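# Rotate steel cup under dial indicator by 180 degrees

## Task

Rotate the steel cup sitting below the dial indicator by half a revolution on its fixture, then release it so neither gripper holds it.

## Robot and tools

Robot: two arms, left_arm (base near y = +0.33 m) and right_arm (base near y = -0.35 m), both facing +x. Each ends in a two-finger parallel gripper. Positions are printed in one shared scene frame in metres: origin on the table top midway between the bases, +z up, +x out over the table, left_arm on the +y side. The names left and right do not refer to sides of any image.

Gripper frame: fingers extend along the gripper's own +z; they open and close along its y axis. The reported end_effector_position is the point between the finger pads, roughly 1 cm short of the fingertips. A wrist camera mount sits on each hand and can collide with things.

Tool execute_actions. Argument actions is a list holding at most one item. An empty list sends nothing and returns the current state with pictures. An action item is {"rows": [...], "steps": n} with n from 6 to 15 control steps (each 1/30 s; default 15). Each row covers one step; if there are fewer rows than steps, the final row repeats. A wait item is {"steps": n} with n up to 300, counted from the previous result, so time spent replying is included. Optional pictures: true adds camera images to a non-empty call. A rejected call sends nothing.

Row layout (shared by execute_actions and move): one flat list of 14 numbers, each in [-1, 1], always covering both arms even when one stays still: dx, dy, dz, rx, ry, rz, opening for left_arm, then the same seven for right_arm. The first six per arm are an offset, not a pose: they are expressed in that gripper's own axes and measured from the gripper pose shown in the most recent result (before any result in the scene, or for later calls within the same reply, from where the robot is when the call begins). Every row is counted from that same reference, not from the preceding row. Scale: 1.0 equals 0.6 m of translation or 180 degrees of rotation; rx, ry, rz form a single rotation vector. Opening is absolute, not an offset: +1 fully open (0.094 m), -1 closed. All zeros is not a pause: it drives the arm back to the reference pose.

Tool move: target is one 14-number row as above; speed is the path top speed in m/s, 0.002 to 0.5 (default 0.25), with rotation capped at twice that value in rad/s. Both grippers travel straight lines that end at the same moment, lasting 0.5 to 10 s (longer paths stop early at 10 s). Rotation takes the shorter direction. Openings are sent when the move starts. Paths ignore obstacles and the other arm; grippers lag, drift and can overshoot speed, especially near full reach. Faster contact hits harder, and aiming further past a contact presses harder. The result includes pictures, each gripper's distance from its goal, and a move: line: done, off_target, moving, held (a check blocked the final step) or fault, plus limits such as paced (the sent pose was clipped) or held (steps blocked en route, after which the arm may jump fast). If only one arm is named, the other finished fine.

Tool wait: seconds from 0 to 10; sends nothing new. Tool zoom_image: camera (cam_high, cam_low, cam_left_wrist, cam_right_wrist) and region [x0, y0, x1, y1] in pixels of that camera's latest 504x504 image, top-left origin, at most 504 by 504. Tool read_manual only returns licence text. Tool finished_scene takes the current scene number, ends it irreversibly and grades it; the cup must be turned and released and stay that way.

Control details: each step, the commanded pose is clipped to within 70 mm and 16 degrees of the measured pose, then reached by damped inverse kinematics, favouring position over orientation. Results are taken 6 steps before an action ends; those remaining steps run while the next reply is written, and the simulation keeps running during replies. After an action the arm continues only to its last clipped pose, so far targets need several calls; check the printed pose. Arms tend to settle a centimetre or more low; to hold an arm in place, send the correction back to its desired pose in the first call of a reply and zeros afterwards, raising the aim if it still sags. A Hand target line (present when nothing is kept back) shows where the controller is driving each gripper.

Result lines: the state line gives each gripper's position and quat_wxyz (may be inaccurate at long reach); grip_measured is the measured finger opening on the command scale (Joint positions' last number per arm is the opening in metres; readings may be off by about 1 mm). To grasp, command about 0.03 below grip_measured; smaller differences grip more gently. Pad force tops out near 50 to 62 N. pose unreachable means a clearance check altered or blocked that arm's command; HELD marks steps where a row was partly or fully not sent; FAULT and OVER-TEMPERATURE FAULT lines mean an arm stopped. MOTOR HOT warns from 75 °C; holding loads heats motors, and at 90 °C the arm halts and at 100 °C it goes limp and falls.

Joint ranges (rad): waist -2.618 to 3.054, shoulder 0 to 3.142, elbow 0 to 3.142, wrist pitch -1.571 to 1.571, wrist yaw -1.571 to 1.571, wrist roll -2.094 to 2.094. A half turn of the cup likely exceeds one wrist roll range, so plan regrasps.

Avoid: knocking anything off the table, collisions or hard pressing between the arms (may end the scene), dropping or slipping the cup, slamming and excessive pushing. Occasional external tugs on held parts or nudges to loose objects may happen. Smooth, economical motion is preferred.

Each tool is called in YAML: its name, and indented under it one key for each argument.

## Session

execute_actions:
  actions: []

Scene clock: 0.00 s of 4800.00 s.
left_arm: end_effector_position=(+0.2336, -0.2886, +0.1625) grip_measured=+1.000 end_effector_quat_wxyz=(+0.319, +0.411, +0.702, -0.487) | right_arm: end_effector_position=(+0.4675, -0.5356, +0.3020) grip_measured=+1.000 end_effector_quat_wxyz=(+0.509, +0.180, +0.723, -0.431)
Joint positions: left_arm=[-1.072  2.363  1.887  0.11   0.442 -0.298  0.094] | right_arm=[-0.056  1.672  1.24   0.27   0.819 -0.341  0.094]
Joint velocities: left_arm=[-0.017 -0.002  0.007  0.066 -0.022 -0.022  0.   ] | right_arm=[-0.002  0.012  0.022  0.066 -0.081 -0.007  0.   ]
Motor temperatures (°C, as the motors report them): left_arm=[21 23 22 22 22 22] | right_arm=[23 26 23 26 21 20]
Hand target (left_arm): +0.234, -0.289, +0.179; +0.329, +0.412, +0.692, -0.493
Hand target (right_arm): +0.465, -0.536, +0.320; +0.528, +0.192, +0.708, -0.427
camera_calibration (this result's frames):
cam_left_wrist: T_world_to_cam=[[-0.950257, -0.169412, 0.261365, 0.128833], [-0.307666, 0.641256, -0.702945, 0.416397], [-0.0485145, -0.748392, -0.66148, 0.0255757], [0, 0, 0, 1]] pos_world=[0.251776, -0.22605, 0.27595]
cam_right_wrist: T_world_to_cam=[[-0.550133, -0.518065, 0.654952, -0.209546], [-0.801901, 0.108861, -0.587456, 0.652766], [0.233042, -0.848385, -0.475325, -0.300487], [0, 0, 0, 1]] pos_world=[0.478201, -0.434548, 0.377884]

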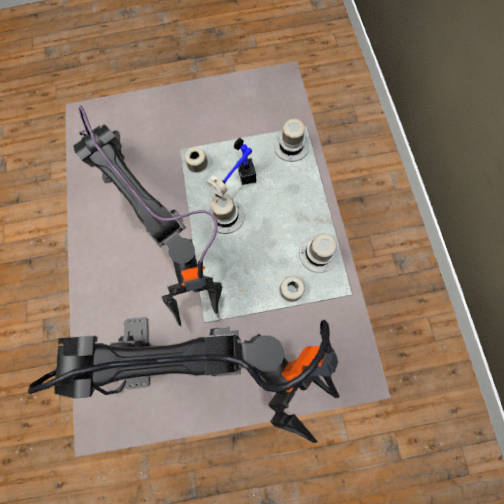

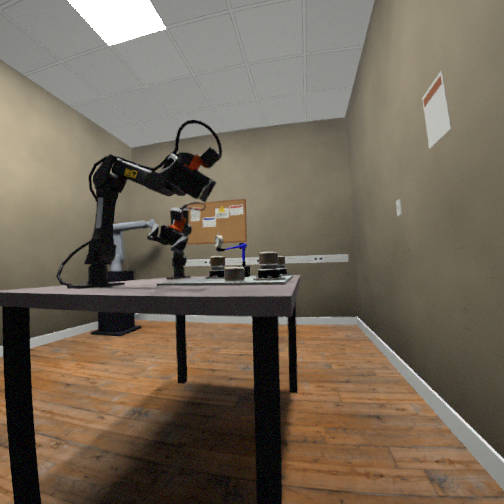

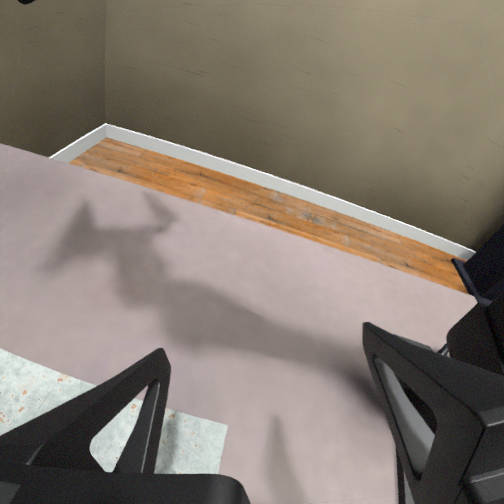

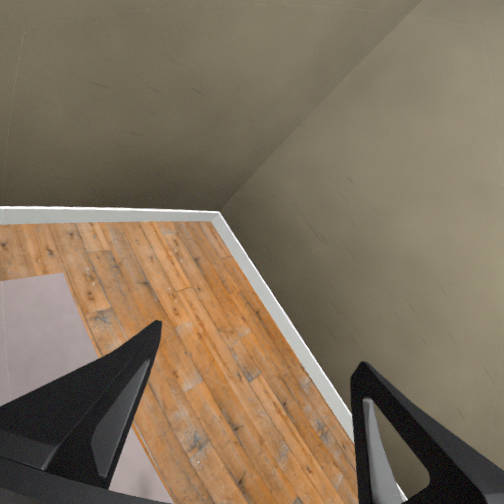

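zoom_image:
  camera: "cam_high"
  region: [170, 130, 290, 250]

zoom_image:
  camera: "cam_low"
  region: [150, 200, 310, 300]

zoom_image:
  camera: "cam_high"
  region: [140, 200, 360, 400]

Region (170, 130, 290, 250) of cam_high's 504x504 image, scaled by 4.200, with more detail than that image has.

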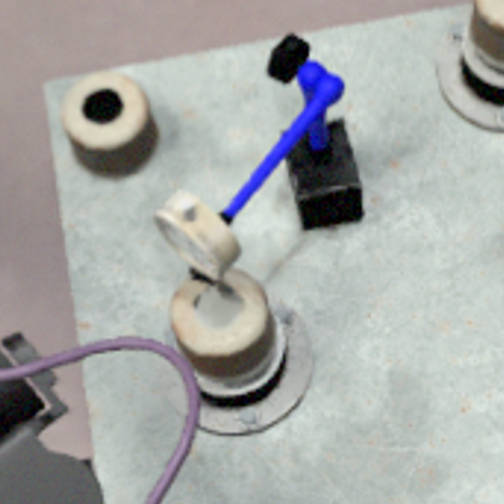

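Region (150, 200, 310, 300) of cam_low's 504x504 image, scaled by 3.150, with more detail than that image has; it fills the top 315 rows of this view, and the rest is white.

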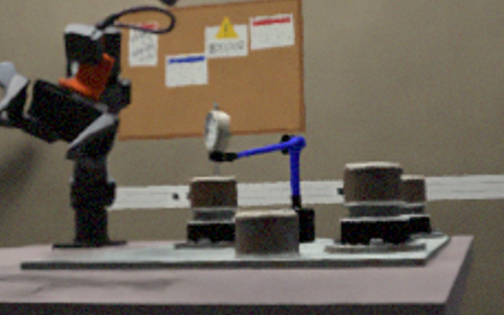

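Region (140, 200, 360, 400) of cam_high's 504x504 image, scaled by 2.291, with more detail than that image has; it fills the top 458 rows of this view, and the rest is white.

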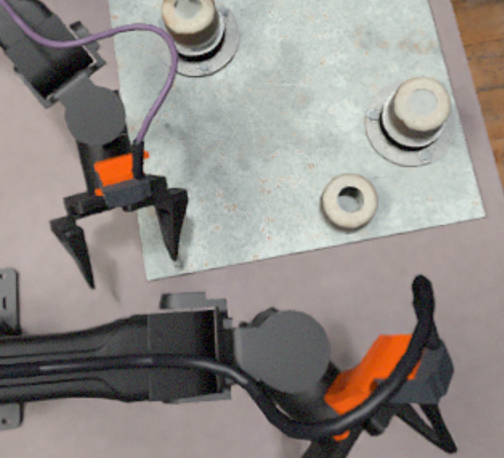

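move:
  target: [0.2006, 0.0462, -0.9103, -0.2661, 0.1777, 0, 1, 0.2451, 0.4010, -0.9054, -0.3370, -0.0721, 0.0964, 1]
  speed: 0.4

zoom_image:
  camera: "cam_right_wrist"
  region: [130, 180, 390, 420]

zoom_image:
  camera: "cam_high"
  region: [170, 160, 260, 250]

Scene clock: 14.17 s of 4800.00 s.
left_arm: end_effector_position=(+0.1793, +0.2669, +0.2087) grip_measured=+1.000 end_effector_quat_wxyz=(+0.235, +0.366, +0.900, -0.032) | right_arm: end_effector_position=(+0.2491, +0.0081, +0.1186) grip_measured=+1.000 end_effector_quat_wxyz=(+0.653, -0.058, +0.754, +0.048)
Joint positions: left_arm=[-0.183  0.996  1.12  -1.243  0.162  0.573  0.094] | right_arm=[1.42  1.931 0.805 0.743 1.177 0.352 0.094]
Joint velocities: left_arm=[ 0.012 -0.017  0.022  0.037  0.037 -0.037  0.   ] | right_arm=[ 0.007 -0.002 -0.007  0.007 -0.037 -0.081  0.   ]
Motor temperatures (°C, as the motors report them): left_arm=[21 28 24 24 22 22] | right_arm=[23 28 25 29 21 20]
Hand target (left_arm): +0.180, +0.266, +0.221; +0.252, +0.367, +0.895, -0.034
Hand target (right_arm): +0.251, +0.011, +0.127; +0.660, -0.043, +0.748, +0.054
Off the commanded pose (left_arm): 0.017 m, 3 deg.
Off the commanded pose (right_arm): 0.012 m, 2 deg.
Kept back: nothing.
After step 90, 8.73 s passed at rest.
move: off_target (left_arm, right_arm)
camera_calibration (this result's frames):
cam_left_wrist: T_world_to_cam=[[-0.756531, -0.617195, -0.216173, 0.343754], [-0.624881, 0.779729, -0.0393363, -0.0425899], [0.192835, 0.105324, -0.975562, 0.263705], [0, 0, 0, 1]] pos_world=[0.182595, 0.217598, 0.329896]
cam_right_wrist: T_world_to_cam=[[0.208051, -0.943627, 0.257456, -0.0661239], [-0.559967, -0.330721, -0.759645, 0.274477], [0.801967, 0.0138779, -0.597206, -0.00977417], [0, 0, 0, 1]] pos_world=[0.175294, 0.0285147, 0.219692]

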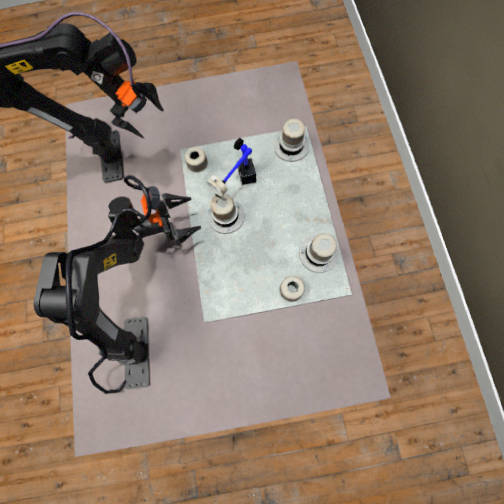

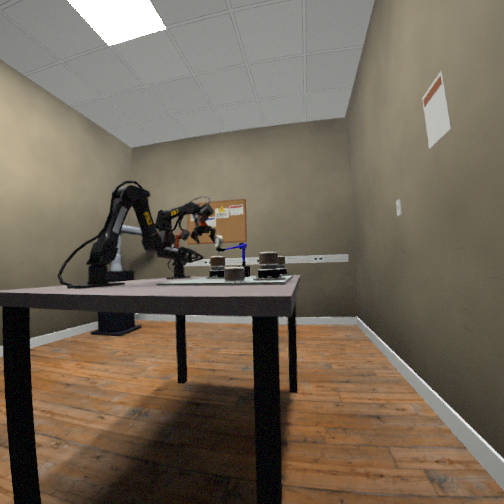

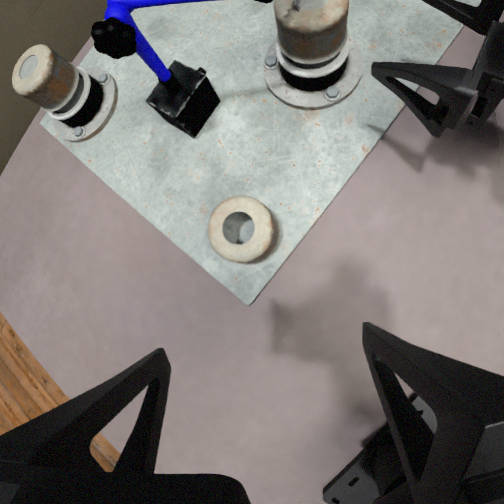

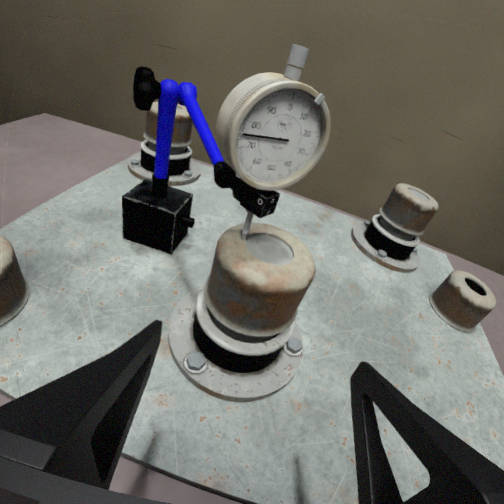

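Region (130, 180, 390, 420) of cam_right_wrist's 504x504 image, scaled by 1.938, with more detail than that image has; it fills the top 465 rows of this view, and the rest is white.

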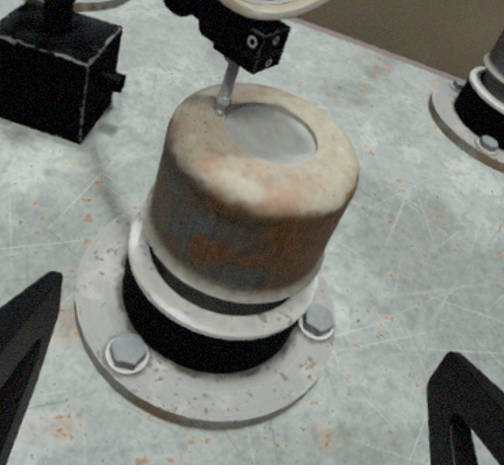

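Region (170, 160, 260, 250) of cam_high's 504x504 image, scaled by 5.600, with more detail than that image has.

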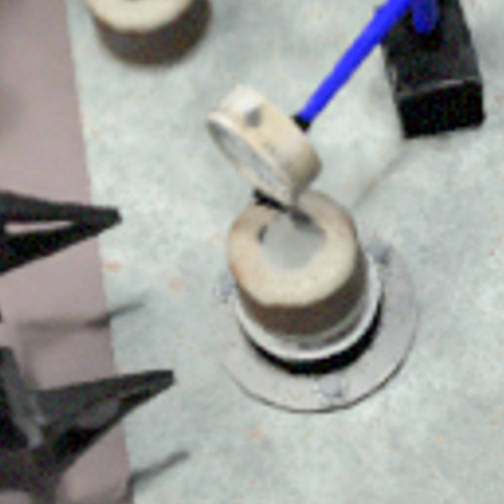

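execute_actions:
  actions: []

Scene clock: 15.33 s of 4800.00 s.
left_arm: end_effector_position=(+0.1792, +0.2669, +0.2086) grip_measured=+1.000 end_effector_quat_wxyz=(+0.235, +0.367, +0.899, -0.032) | right_arm: end_effector_position=(+0.2492, +0.0083, +0.1192) grip_measured=+1.000 end_effector_quat_wxyz=(+0.653, -0.058, +0.753, +0.049)
Joint positions: left_arm=[-0.183  0.996  1.12  -1.244  0.163  0.575  0.094] | right_arm=[1.42  1.931 0.805 0.748 1.177 0.35  0.094]
Joint velocities: left_arm=[ 0.007 -0.002 -0.027  0.022  0.007 -0.022  0.   ] | right_arm=[-0.017  0.002 -0.007  0.022  0.007 -0.022  0.   ]
Motor temperatures (°C, as the motors report them): left_arm=[21 28 24 24 22 22] | right_arm=[23 28 25 29 21 20]
Hand target (left_arm): +0.180, +0.266, +0.221; +0.252, +0.367, +0.895, -0.034
Hand target (right_arm): +0.251, +0.011, +0.127; +0.660, -0.043, +0.748, +0.054
Off the commanded pose (left_arm): 0.017 m, 3 deg.
Off the commanded pose (right_arm): 0.012 m, 2 deg.
Kept back: nothing.
Steps of this call (steps 1 to 35: nothing new was sent). Readings (end_effector_position):
1: left_arm (+0.1793, +0.2669, +0.2087) | right_arm (+0.2492, +0.0082, +0.1188)
2: left_arm (+0.1792, +0.2668, +0.2087) | right_arm (+0.2492, +0.0082, +0.1188)
4: left_arm (+0.1792, +0.2668, +0.2087) | right_arm (+0.2492, +0.0082, +0.1190)
8: left_arm (+0.1792, +0.2668, +0.2087) | right_arm (+0.2492, +0.0082, +0.1191)
35: the state above
camera_calibration (this result's frames):
cam_left_wrist: T_world_to_cam=[[-0.757758, -0.615669, -0.216229, 0.343401], [-0.623444, 0.780911, -0.0386786, -0.0433873], [0.192669, 0.105498, -0.975576, 0.26366], [0, 0, 0, 1]] pos_world=[0.182366, 0.217487, 0.329796]
cam_right_wrist: T_world_to_cam=[[0.207669, -0.944102, 0.256019, -0.0658702], [-0.558924, -0.329316, -0.761022, 0.274881], [0.802793, 0.0149454, -0.59607, -0.00983754], [0, 0, 0, 1]] pos_world=[0.175214, 0.0284814, 0.220191]

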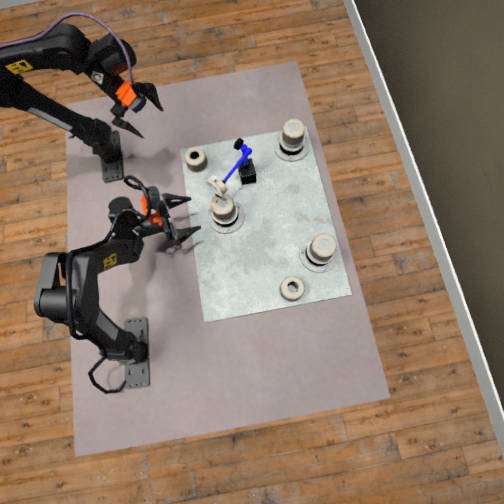

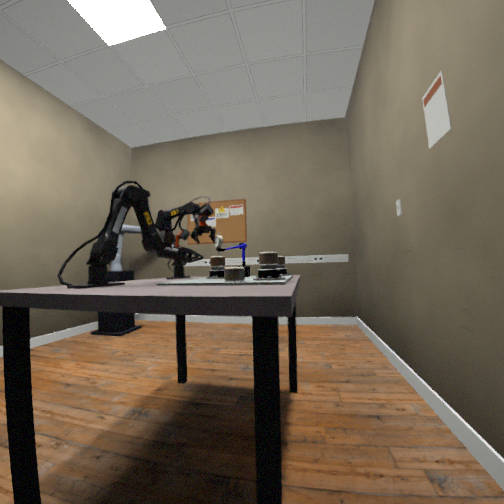

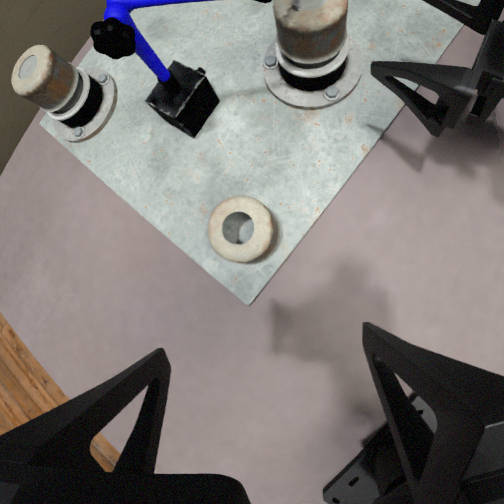

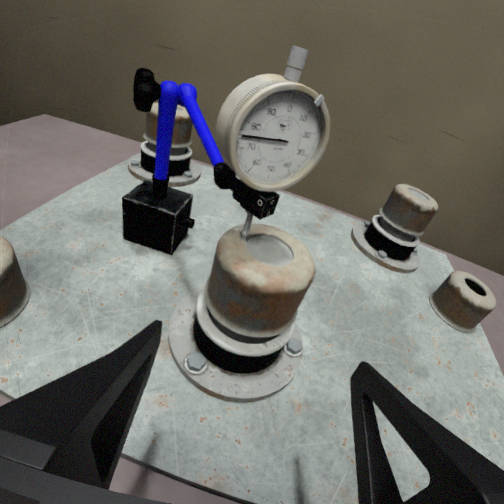

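zoom_image:
  camera: "cam_right_wrist"
  region: [150, 200, 370, 420]

zoom_image:
  camera: "cam_high"
  region: [180, 170, 252, 242]

zoom_image:
  camera: "cam_low"
  region: [150, 220, 270, 300]

zoom_image:
  camera: "cam_left_wrist"
  region: [250, 0, 450, 150]

Region (150, 200, 370, 420) of cam_right_wrist's 504x504 image, scaled by 2.291, with more detail than that image has.

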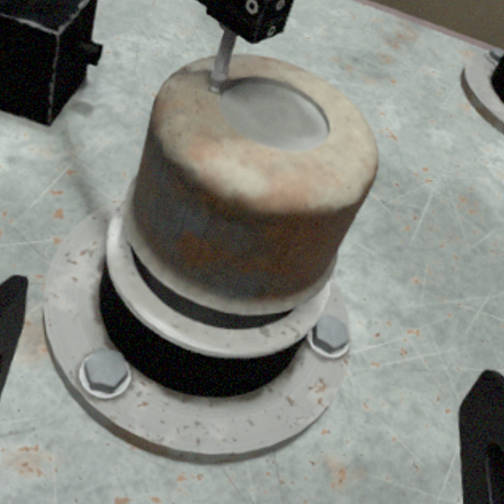

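Region (180, 170, 252, 242) of cam_high's 504x504 image, scaled by 7.000, with more detail than that image has.

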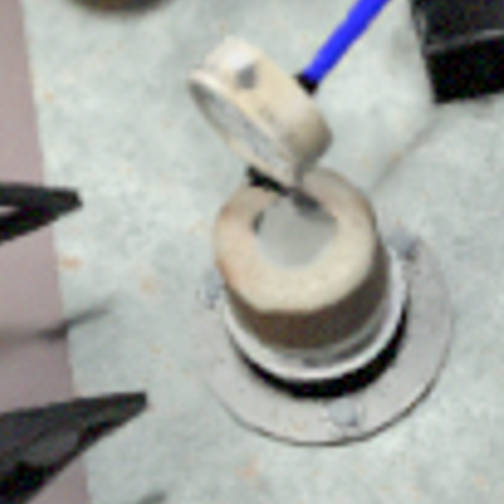

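Region (150, 220, 270, 300) of cam_low's 504x504 image, scaled by 4.200, with more detail than that image has.

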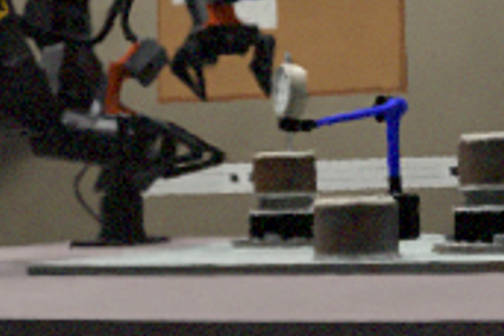

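Region (250, 0, 450, 150) of cam_left_wrist's 504x504 image, scaled by 2.520, with more detail than that image has; it fills the top 378 rows of this view, and the rest is white.

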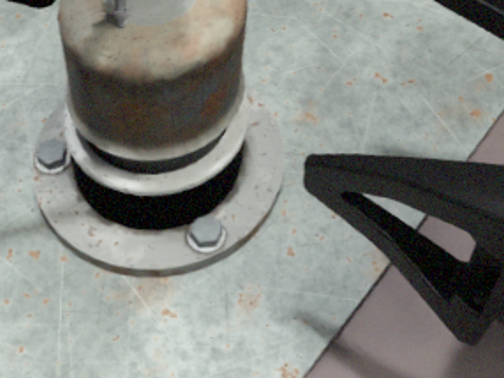

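zoom_image:
  camera: "cam_right_wrist"
  region: [90, 300, 230, 440]

zoom_image:
  camera: "cam_right_wrist"
  region: [300, 340, 440, 480]

Region (90, 300, 230, 440) of cam_right_wrist's 504x504 image, scaled by 3.600, with more detail than that image has.

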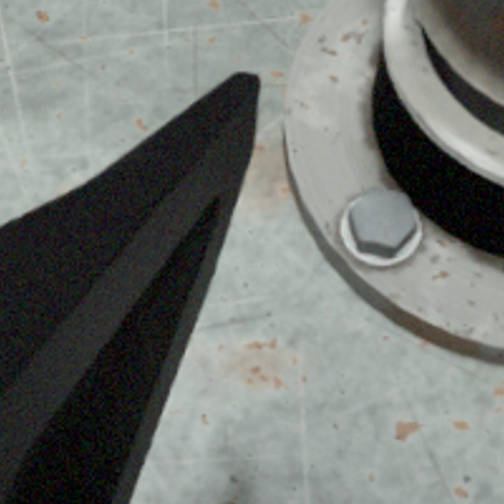

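Region (300, 340, 440, 480) of cam_right_wrist's 504x504 image, scaled by 3.600, with more detail than that image has.

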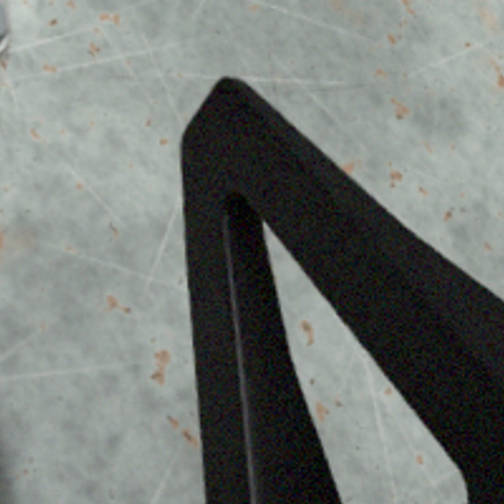

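move:
  target: [-0.011, 0.0022, -0.0175, -0.0027, -0.0108, 0.001, 1, 0.0022, 0.0035, 0.1632, 0.0368, -0.007, 0.0166, 1]
  speed: 0.15

zoom_image:
  camera: "cam_right_wrist"
  region: [120, 240, 400, 504]

zoom_image:
  camera: "cam_high"
  region: [180, 170, 252, 242]

zoom_image:
  camera: "cam_low"
  region: [150, 220, 270, 300]

zoom_image:
  camera: "cam_left_wrist"
  region: [230, 0, 430, 150]

Scene clock: 31.90 s of 4800.00 s.
left_arm: end_effector_position=(+0.1790, +0.2669, +0.2085) grip_measured=+1.000 end_effector_quat_wxyz=(+0.234, +0.367, +0.900, -0.032) | right_arm: end_effector_position=(+0.3392, +0.0191, +0.0899) grip_measured=+1.000 end_effector_quat_wxyz=(+0.654, -0.013, +0.757, +0.007)
Joint positions: left_arm=[-0.183  0.996  1.12  -1.245  0.163  0.575  0.094] | right_arm=[1.219 2.182 1.05  0.803 1.103 0.288 0.094]
Joint velocities: left_arm=[ 0.002  0.012 -0.002 -0.037 -0.007 -0.051  0.   ] | right_arm=[-0.007 -0.007  0.007 -0.081 -0.066  0.022  0.   ]
Motor temperatures (°C, as the motors report them): left_arm=[21 25 25 24 22 22] | right_arm=[23 28 25 30 21 20]
Hand target (left_arm): +0.180, +0.266, +0.221; +0.251, +0.367, +0.895, -0.034
Hand target (right_arm): +0.344, +0.025, +0.103; +0.662, +0.000, +0.749, +0.022
Off the commanded pose (left_arm): 0.013 m, 2 deg.
Off the commanded pose (right_arm): 0.016 m, 3 deg.
Kept back: nothing.
After step 90, 12.53 s passed at rest.
move: off_target (left_arm, right_arm)
camera_calibration (this result's frames):
cam_left_wrist: T_world_to_cam=[[-0.75811, -0.615353, -0.215895, 0.343183], [-0.623205, 0.781133, -0.0380485, -0.0437493], [0.192056, 0.105702, -0.975675, 0.263686], [0, 0, 0, 1]] pos_world=[0.182263, 0.21748, 0.329698]
cam_right_wrist: T_world_to_cam=[[0.091505, -0.960953, 0.261144, -0.0275342], [-0.597765, -0.262747, -0.757391, 0.318071], [0.796432, -0.0867978, -0.598466, -0.0953652], [0, 0, 0, 1]] pos_world=[0.268603, 0.0488356, 0.191022]

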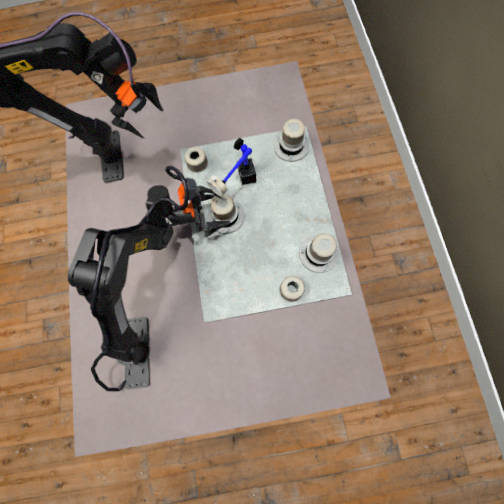

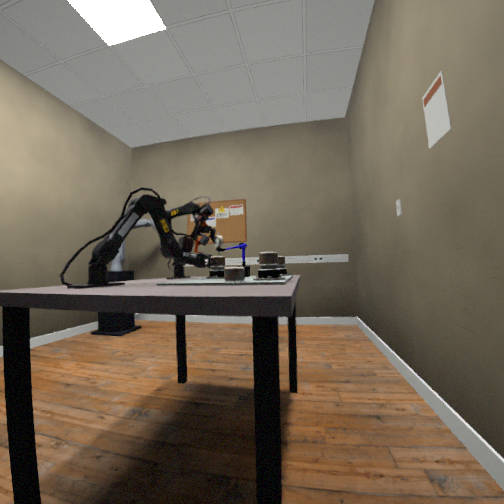

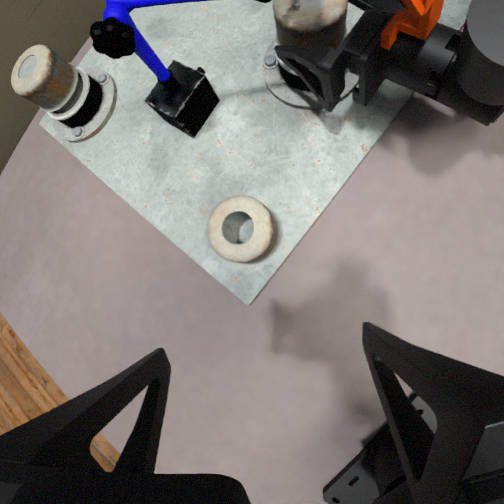

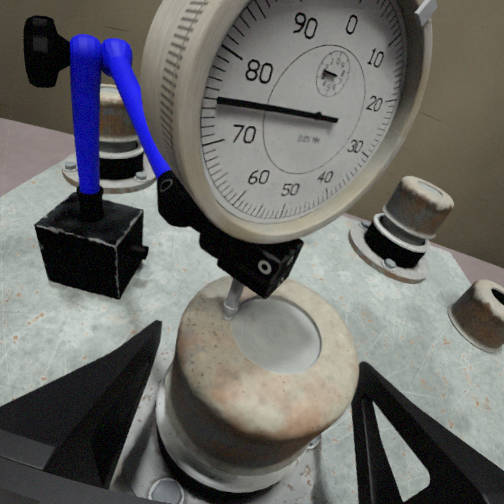

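Region (120, 240, 400, 504) of cam_right_wrist's 504x504 image, scaled by 1.800, with more detail than that image has; it fills the top 475 rows of this view, and the rest is white.

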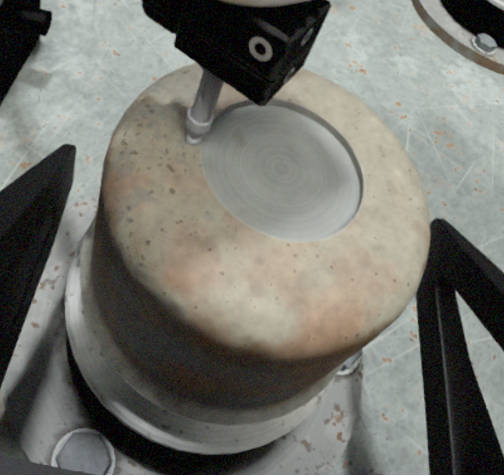

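Region (180, 170, 252, 242) of cam_high's 504x504 image, scaled by 7.000, with more detail than that image has.

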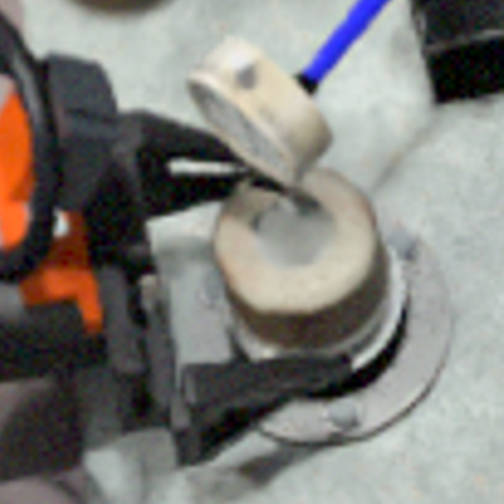

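Region (150, 220, 270, 300) of cam_low's 504x504 image, scaled by 4.200, with more detail than that image has.

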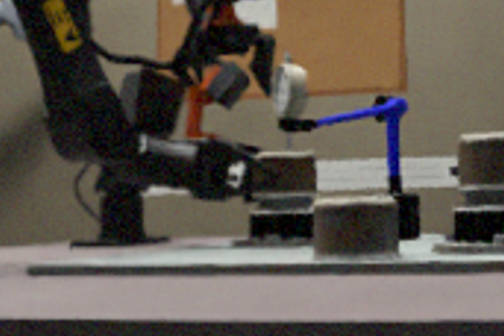

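Region (230, 0, 430, 150) of cam_left_wrist's 504x504 image, scaled by 2.520, with more detail than that image has; it fills the top 378 rows of this view, and the rest is white.

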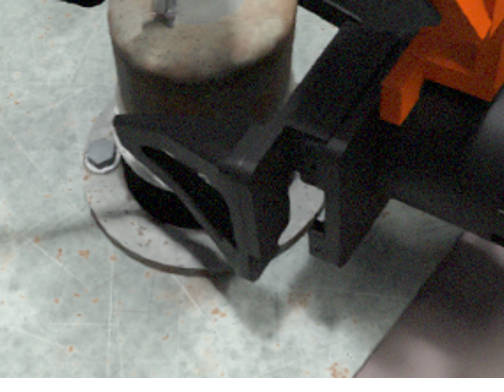

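execute_actions:
  actions:
    - {"rows": [[-0.011,0.0022,-0.0175,-0.0027,-0.0108,0.001,1,-0.0232,0.012,0.003,0,-0.007,0.013,0.92],[-0.011,0.0022,-0.0175,-0.0027,-0.0108,0.001,1,-0.0232,0.013,0.001,0,-0.007,0.013,0.85],[-0.011,0.0022,-0.0175,-0.0027,-0.0108,0.001,1,-0.0232,0.014,0,0,-0.007,0.013,0.78],[-0.011,0.0022,-0.0175,-0.0027,-0.0108,0.001,1,-0.0232,0.014,0,0,-0.007,0.013,0.72],[-0.011,0.0022,-0.0175,-0.0027,-0.0108,0.001,1,-0.0232,0.014,0,0,-0.007,0.013,0.67],[-0.011,0.0022,-0.0175,-0.0027,-0.0108,0.001,1,-0.0232,0.014,0,0,-0.007,0.013,0.62],[-0.011,0.0022,-0.0175,-0.0027,-0.0108,0.001,1,-0.0232,0.014,0,0,-0.007,0.013,0.58],[-0.011,0.0022,-0.0175,-0.0027,-0.0108,0.001,1,-0.0232,0.014,0,0,-0.007,0.013,0.55],[-0.011,0.0022,-0.0175,-0.0027,-0.0108,0.001,1,-0.0232,0.014,0,0,-0.007,0.013,0.52],[-0.011,0.0022,-0.0175,-0.0027,-0.0108,0.001,1,-0.0232,0.014,0,0,-0.007,0.013,0.50],[-0.011,0.0022,-0.0175,-0.0027,-0.0108,0.001,1,-0.0232,0.014,0,0,-0.007,0.013,0.48],[-0.011,0.0022,-0.0175,-0.0027,-0.0108,0.001,1,-0.0232,0.014,0,0,-0.007,0.013,0.46],[-0.011,0.0022,-0.0175,-0.0027,-0.0108,0.001,1,-0.0232,0.014,0,0,-0.007,0.013,0.44],[-0.011,0.0022,-0.0175,-0.0027,-0.0108,0.001,1,-0.0232,0.014,0,0,-0.007,0.013,0.43],[-0.011,0.0022,-0.0175,-0.0027,-0.0108,0.001,1,-0.0232,0.014,0,0,-0.007,0.013,0.42]], "steps": 15}

wait:
  seconds: 0.12

zoom_image:
  camera: "cam_right_wrist"
  region: [120, 240, 400, 504]

move:
  target: [-0.011, 0.0022, -0.0175, -0.0027, -0.0108, 0.001, 1, 0.0, 0.006, -0.001, -0.4986, -0.002, -0.073, 0.42]
  speed: 0.4

zoom_image:
  camera: "cam_right_wrist"
  region: [120, 240, 400, 504]

move:
  target: [-0.011, 0.0022, -0.0175, -0.0027, -0.0108, 0.001, 1, -0.022, -0.005, 0.007, 0.496, -0.0127, 0.0754, 1]
  speed: 0.33

zoom_image:
  camera: "cam_right_wrist"
  region: [120, 240, 400, 504]

Scene clock: 41.13 s of 4800.00 s.
left_arm: end_effector_position=(+0.1788, +0.2669, +0.2085) grip_measured=+1.000 end_effector_quat_wxyz=(+0.234, +0.368, +0.900, -0.032) | right_arm: end_effector_position=(+0.3404, +0.0221, +0.0937) grip_measured=+0.536 end_effector_quat_wxyz=(+0.656, -0.010, +0.755, +0.011)
Joint positions: left_arm=[-0.183  0.996  1.12  -1.245  0.163  0.576  0.094] | right_arm=[1.219 2.182 1.063 0.803 1.102 0.287 0.072]
Joint velocities: left_arm=[-0.002 -0.002  0.012 -0.007 -0.022 -0.022  0.   ] | right_arm=[-0.017  0.007 -0.012  0.022  0.022 -0.037 -0.029]
Motor temperatures (°C, as the motors report them): left_arm=[21 24 25 24 22 22] | right_arm=[23 29 25 31 21 20]
Steps of this call (steps 1 to 90: nothing new was sent; then 5.93 s passed at rest; steps 91 to 99: the first 9 steps of this action). Readings (end_effector_position):
91: left_arm (+0.1790, +0.2669, +0.2085) | right_arm (+0.3393, +0.0196, +0.0902)
92: left_arm (+0.1789, +0.2669, +0.2085) | right_arm (+0.3395, +0.0200, +0.0908)
94: left_arm (+0.1789, +0.2669, +0.2085) | right_arm (+0.3400, +0.0211, +0.0923)
98: left_arm (+0.1788, +0.2669, +0.2085) | right_arm (+0.3404, +0.0221, +0.0937)
99: the state above

Scene clock: 41.47 s of 4800.00 s.
left_arm: end_effector_position=(+0.1788, +0.2669, +0.2085) grip_measured=+1.000 end_effector_quat_wxyz=(+0.234, +0.368, +0.899, -0.032) | right_arm: end_effector_position=(+0.3404, +0.0220, +0.0937) grip_measured=+0.471 end_effector_quat_wxyz=(+0.656, -0.010, +0.755, +0.011)
Joint positions: left_arm=[-0.183  0.996  1.12  -1.245  0.163  0.576  0.094] | right_arm=[1.219 2.182 1.063 0.803 1.103 0.287 0.069]
Joint velocities: left_arm=[-0.002  0.002 -0.012 -0.037 -0.037 -0.022  0.   ] | right_arm=[-0.007  0.007  0.007  0.022  0.037  0.051 -0.   ]
Motor temperatures (°C, as the motors report them): left_arm=[21 24 25 24 22 22] | right_arm=[23 29 25 31 21 20]
Hand target (left_arm): +0.180, +0.266, +0.221; +0.251, +0.367, +0.895, -0.034
Hand target (right_arm): +0.341, +0.027, +0.104; +0.661, +0.002, +0.750, +0.020
Off the commanded pose (left_arm): 0.013 m, 2 deg.
Off the commanded pose (right_arm): 0.011 m, 2 deg.
Kept back: nothing.
Steps of this call (steps 1 to 6: the last 6 steps of your previous action; steps 7 to 10: nothing new was sent). Readings (end_effector_position):
1: left_arm (+0.1788, +0.2669, +0.2085) | right_arm (+0.3404, +0.0221, +0.0937)
2: left_arm (+0.1788, +0.2669, +0.2085) | right_arm (+0.3404, +0.0220, +0.0937)
4: left_arm (+0.1788, +0.2669, +0.2085) | right_arm (+0.3404, +0.0220, +0.0937)
8: left_arm (+0.1788, +0.2669, +0.2085) | right_arm (+0.3404, +0.0220, +0.0937)
10: the state above
camera_calibration (this result's frames):
cam_left_wrist: T_world_to_cam=[[-0.758651, -0.614746, -0.215719, 0.342954], [-0.622697, 0.781571, -0.0373548, -0.0442304], [0.191564, 0.105988, -0.975741, 0.26366], [0, 0, 0, 1]] pos_world=[0.182132, 0.217454, 0.329593]
cam_right_wrist: T_world_to_cam=[[0.0907204, -0.963577, 0.251574, -0.0246644], [-0.593803, -0.255136, -0.763088, 0.321452], [0.799479, -0.080158, -0.595321, -0.0953127], [0, 0, 0, 1]] pos_world=[0.269317, 0.0506079, 0.194759]

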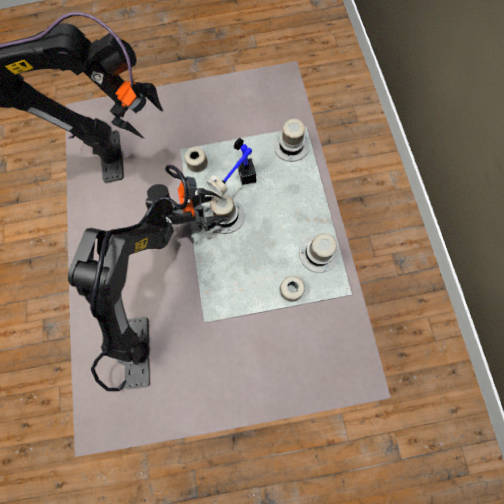

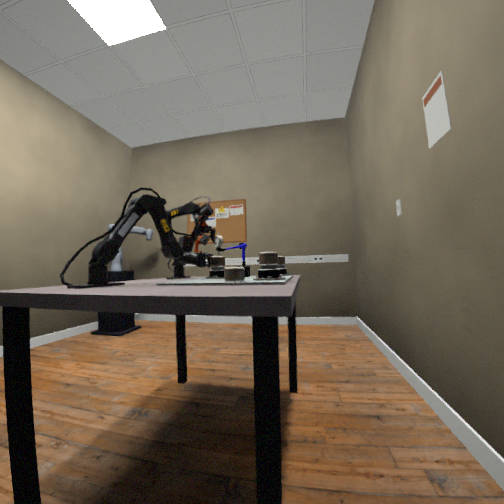

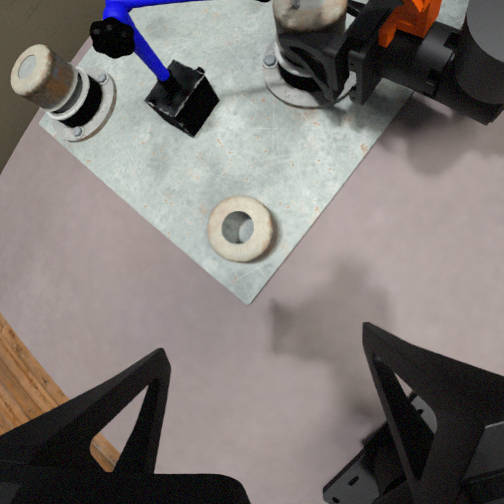

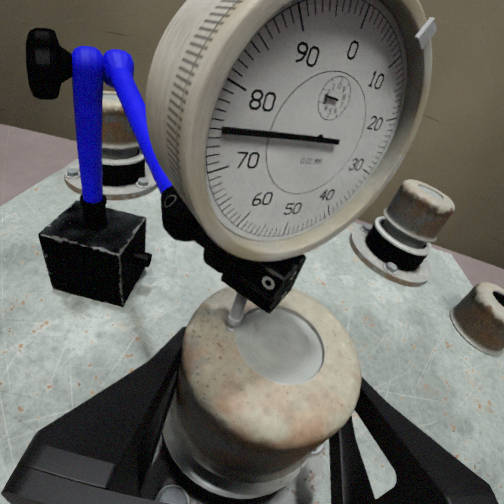

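Region (120, 240, 400, 504) of cam_right_wrist's 504x504 image, scaled by 1.800, with more detail than that image has; it fills the top 475 rows of this view, and the rest is white.

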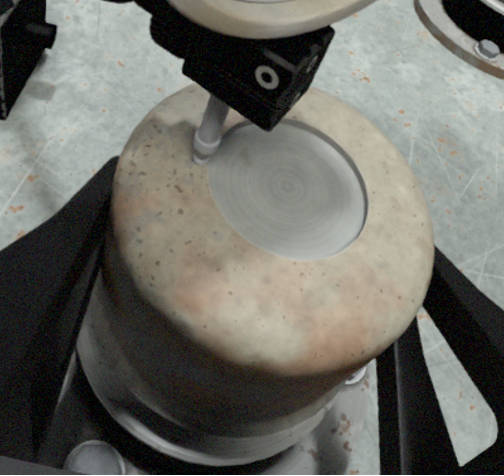

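Scene clock: 44.33 s of 4800.00 s.
left_arm: end_effector_position=(+0.1787, +0.2669, +0.2084) grip_measured=+1.000 end_effector_quat_wxyz=(+0.233, +0.368, +0.899, -0.032) | right_arm: end_effector_position=(+0.3405, +0.0267, +0.0920) grip_measured=+0.470 end_effector_quat_wxyz=(-0.464, +0.547, -0.517, -0.467)
Joint positions: left_arm=[-0.183  0.996  1.12  -1.246  0.163  0.576  0.094] | right_arm=[ 0.588  2.191  1.044  0.87  -1.064 -0.268  0.069]
Joint velocities: left_arm=[-0.007  0.007  0.007  0.022  0.007  0.037  0.   ] | right_arm=[-0.012 -0.022 -0.027 -0.125 -0.037 -0.051 -0.   ]
Motor temperatures (°C, as the motors report them): left_arm=[21 24 25 24 22 22] | right_arm=[23 29 25 30 21 20]
Hand target (left_arm): +0.180, +0.266, +0.221; +0.251, +0.367, +0.895, -0.034
Hand target (right_arm): +0.343, +0.027, +0.092; -0.457, +0.547, -0.521, -0.470
Off the commanded pose (left_arm): 0.013 m, 2 deg.
Off the commanded pose (right_arm): 0.002 m, 1 deg.
Kept back: nothing.
move: off_target (left_arm)
camera_calibration (this result's frames):
cam_left_wrist: T_world_to_cam=[[-0.759003, -0.61443, -0.215384, 0.342735], [-0.622456, 0.781792, -0.0367254, -0.0445921], [0.19095, 0.106192, -0.975839, 0.263685], [0, 0, 0, 1]] pos_world=[0.182029, 0.217447, 0.329496]
cam_right_wrist: T_world_to_cam=[[0.955937, 0.0942213, 0.278041, -0.344965], [0.279036, -0.585936, -0.760801, 0.0328012], [0.0912303, 0.804861, -0.586409, 0.120644], [0, 0, 0, 1]] pos_world=[0.309606, -0.0453789, 0.191616]

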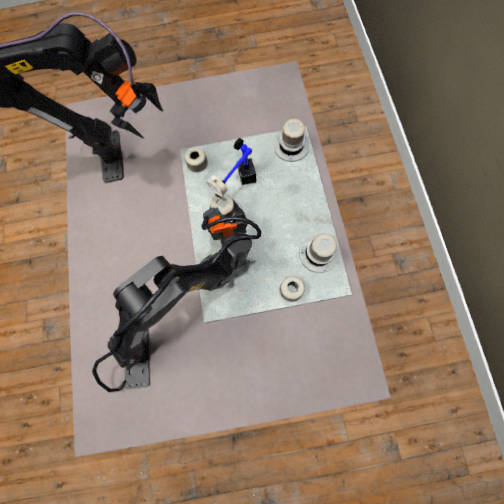

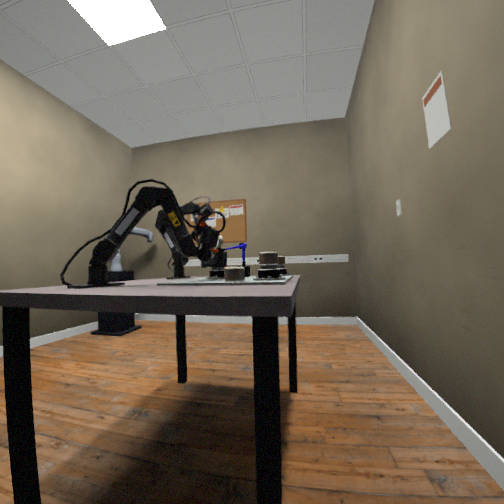

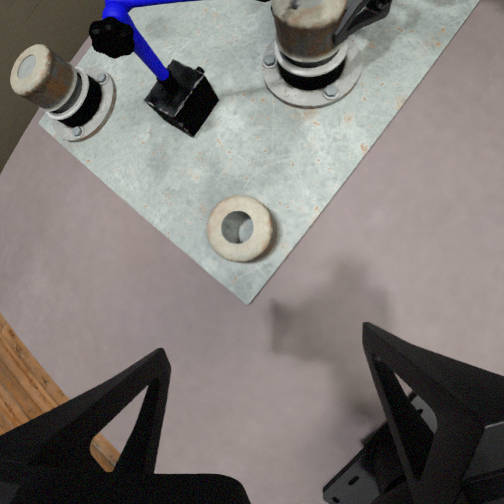

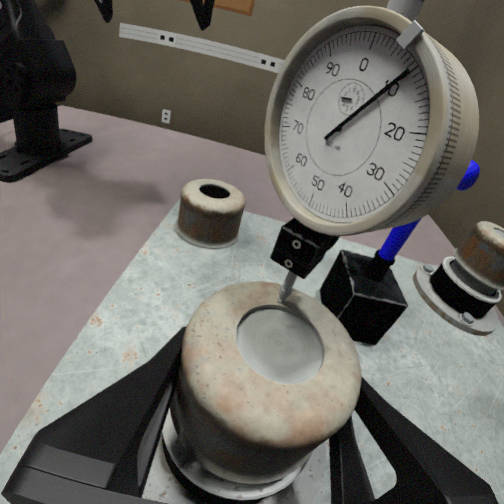

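Region (120, 240, 400, 504) of cam_right_wrist's 504x504 image, scaled by 1.800, with more detail than that image has; it fills the top 475 rows of this view, and the rest is white.

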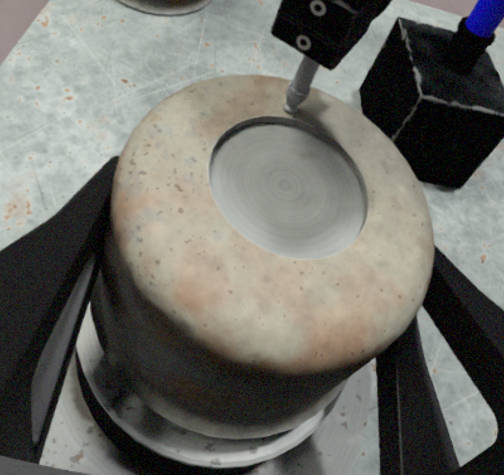

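Scene clock: 47.50 s of 4800.00 s.
left_arm: end_effector_position=(+0.1784, +0.2670, +0.2083) grip_measured=+1.000 end_effector_quat_wxyz=(+0.233, +0.368, +0.899, -0.032) | right_arm: end_effector_position=(+0.3401, +0.0251, +0.0953) grip_measured=+1.000 end_effector_quat_wxyz=(+0.665, -0.010, +0.747, +0.017)
Joint positions: left_arm=[-0.183  0.996  1.12  -1.247  0.163  0.577  0.094] | right_arm=[1.222 2.202 1.06  0.883 1.103 0.244 0.094]
Joint velocities: left_arm=[ 0.002 -0.012 -0.012  0.007  0.022 -0.022  0.   ] | right_arm=[ 0.002 -0.007 -0.007 -0.007  0.037  0.095  0.   ]
Motor temperatures (°C, as the motors report them): left_arm=[21 24 25 24 22 22] | right_arm=[23 30 25 31 21 20]
Hand target (left_arm): +0.179, +0.266, +0.221; +0.250, +0.368, +0.895, -0.034
Hand target (right_arm): +0.339, +0.031, +0.106; +0.670, +0.004, +0.742, +0.028
Off the commanded pose (left_arm): 0.013 m, 2 deg.
Off the commanded pose (right_arm): 0.012 m, 2 deg.
Kept back: nothing.
move: off_target (left_arm, right_arm)
camera_calibration (this result's frames):
cam_left_wrist: T_world_to_cam=[[-0.759625, -0.61381, -0.214959, 0.3424], [-0.62196, 0.782232, -0.03575, -0.0451939], [0.190091, 0.106539, -0.975969, 0.263697], [0, 0, 0, 1]] pos_world=[0.181861, 0.217427, 0.329347]
cam_right_wrist: T_world_to_cam=[[0.092814, -0.965271, 0.244209, -0.0219868], [-0.572723, -0.252388, -0.779929, 0.31757], [0.814478, -0.067476, -0.576258, -0.101073], [0, 0, 0, 1]] pos_world=[0.266242, 0.0521075, 0.194807]

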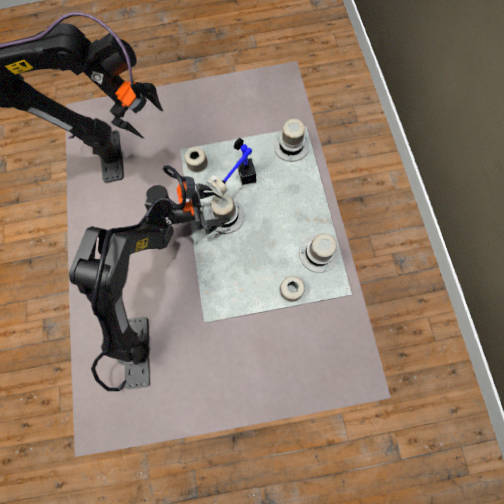

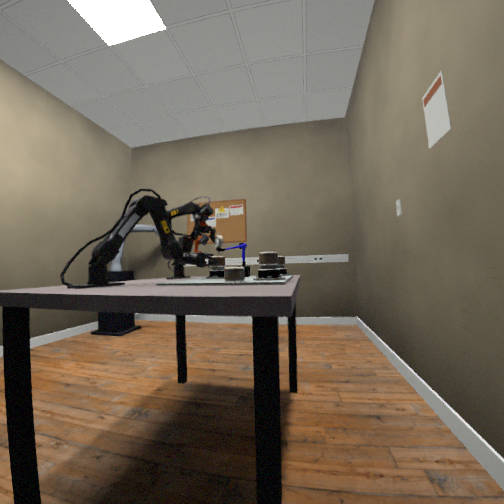

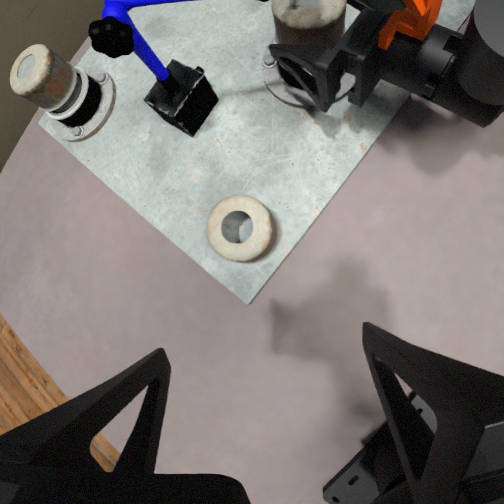

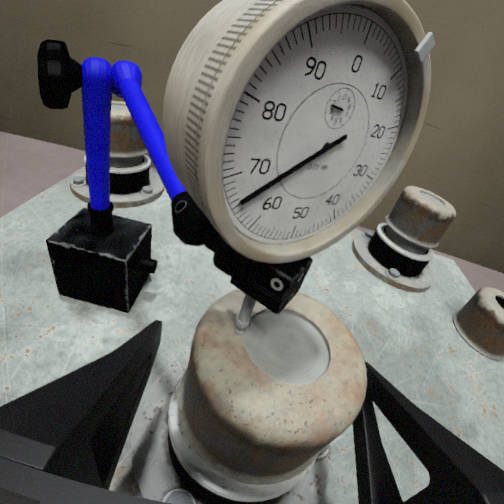

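Region (120, 240, 400, 504) of cam_right_wrist's 504x504 image, scaled by 1.800, with more detail than that image has; it fills the top 475 rows of this view, and the rest is white.

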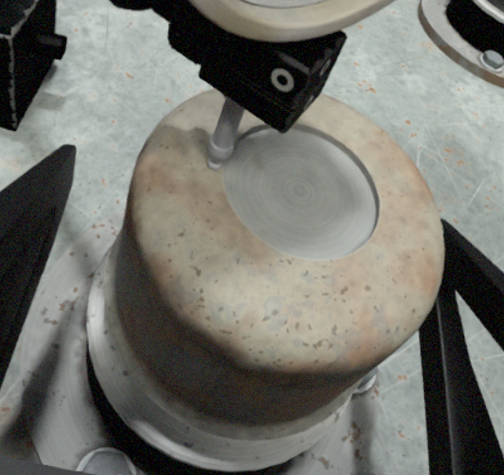

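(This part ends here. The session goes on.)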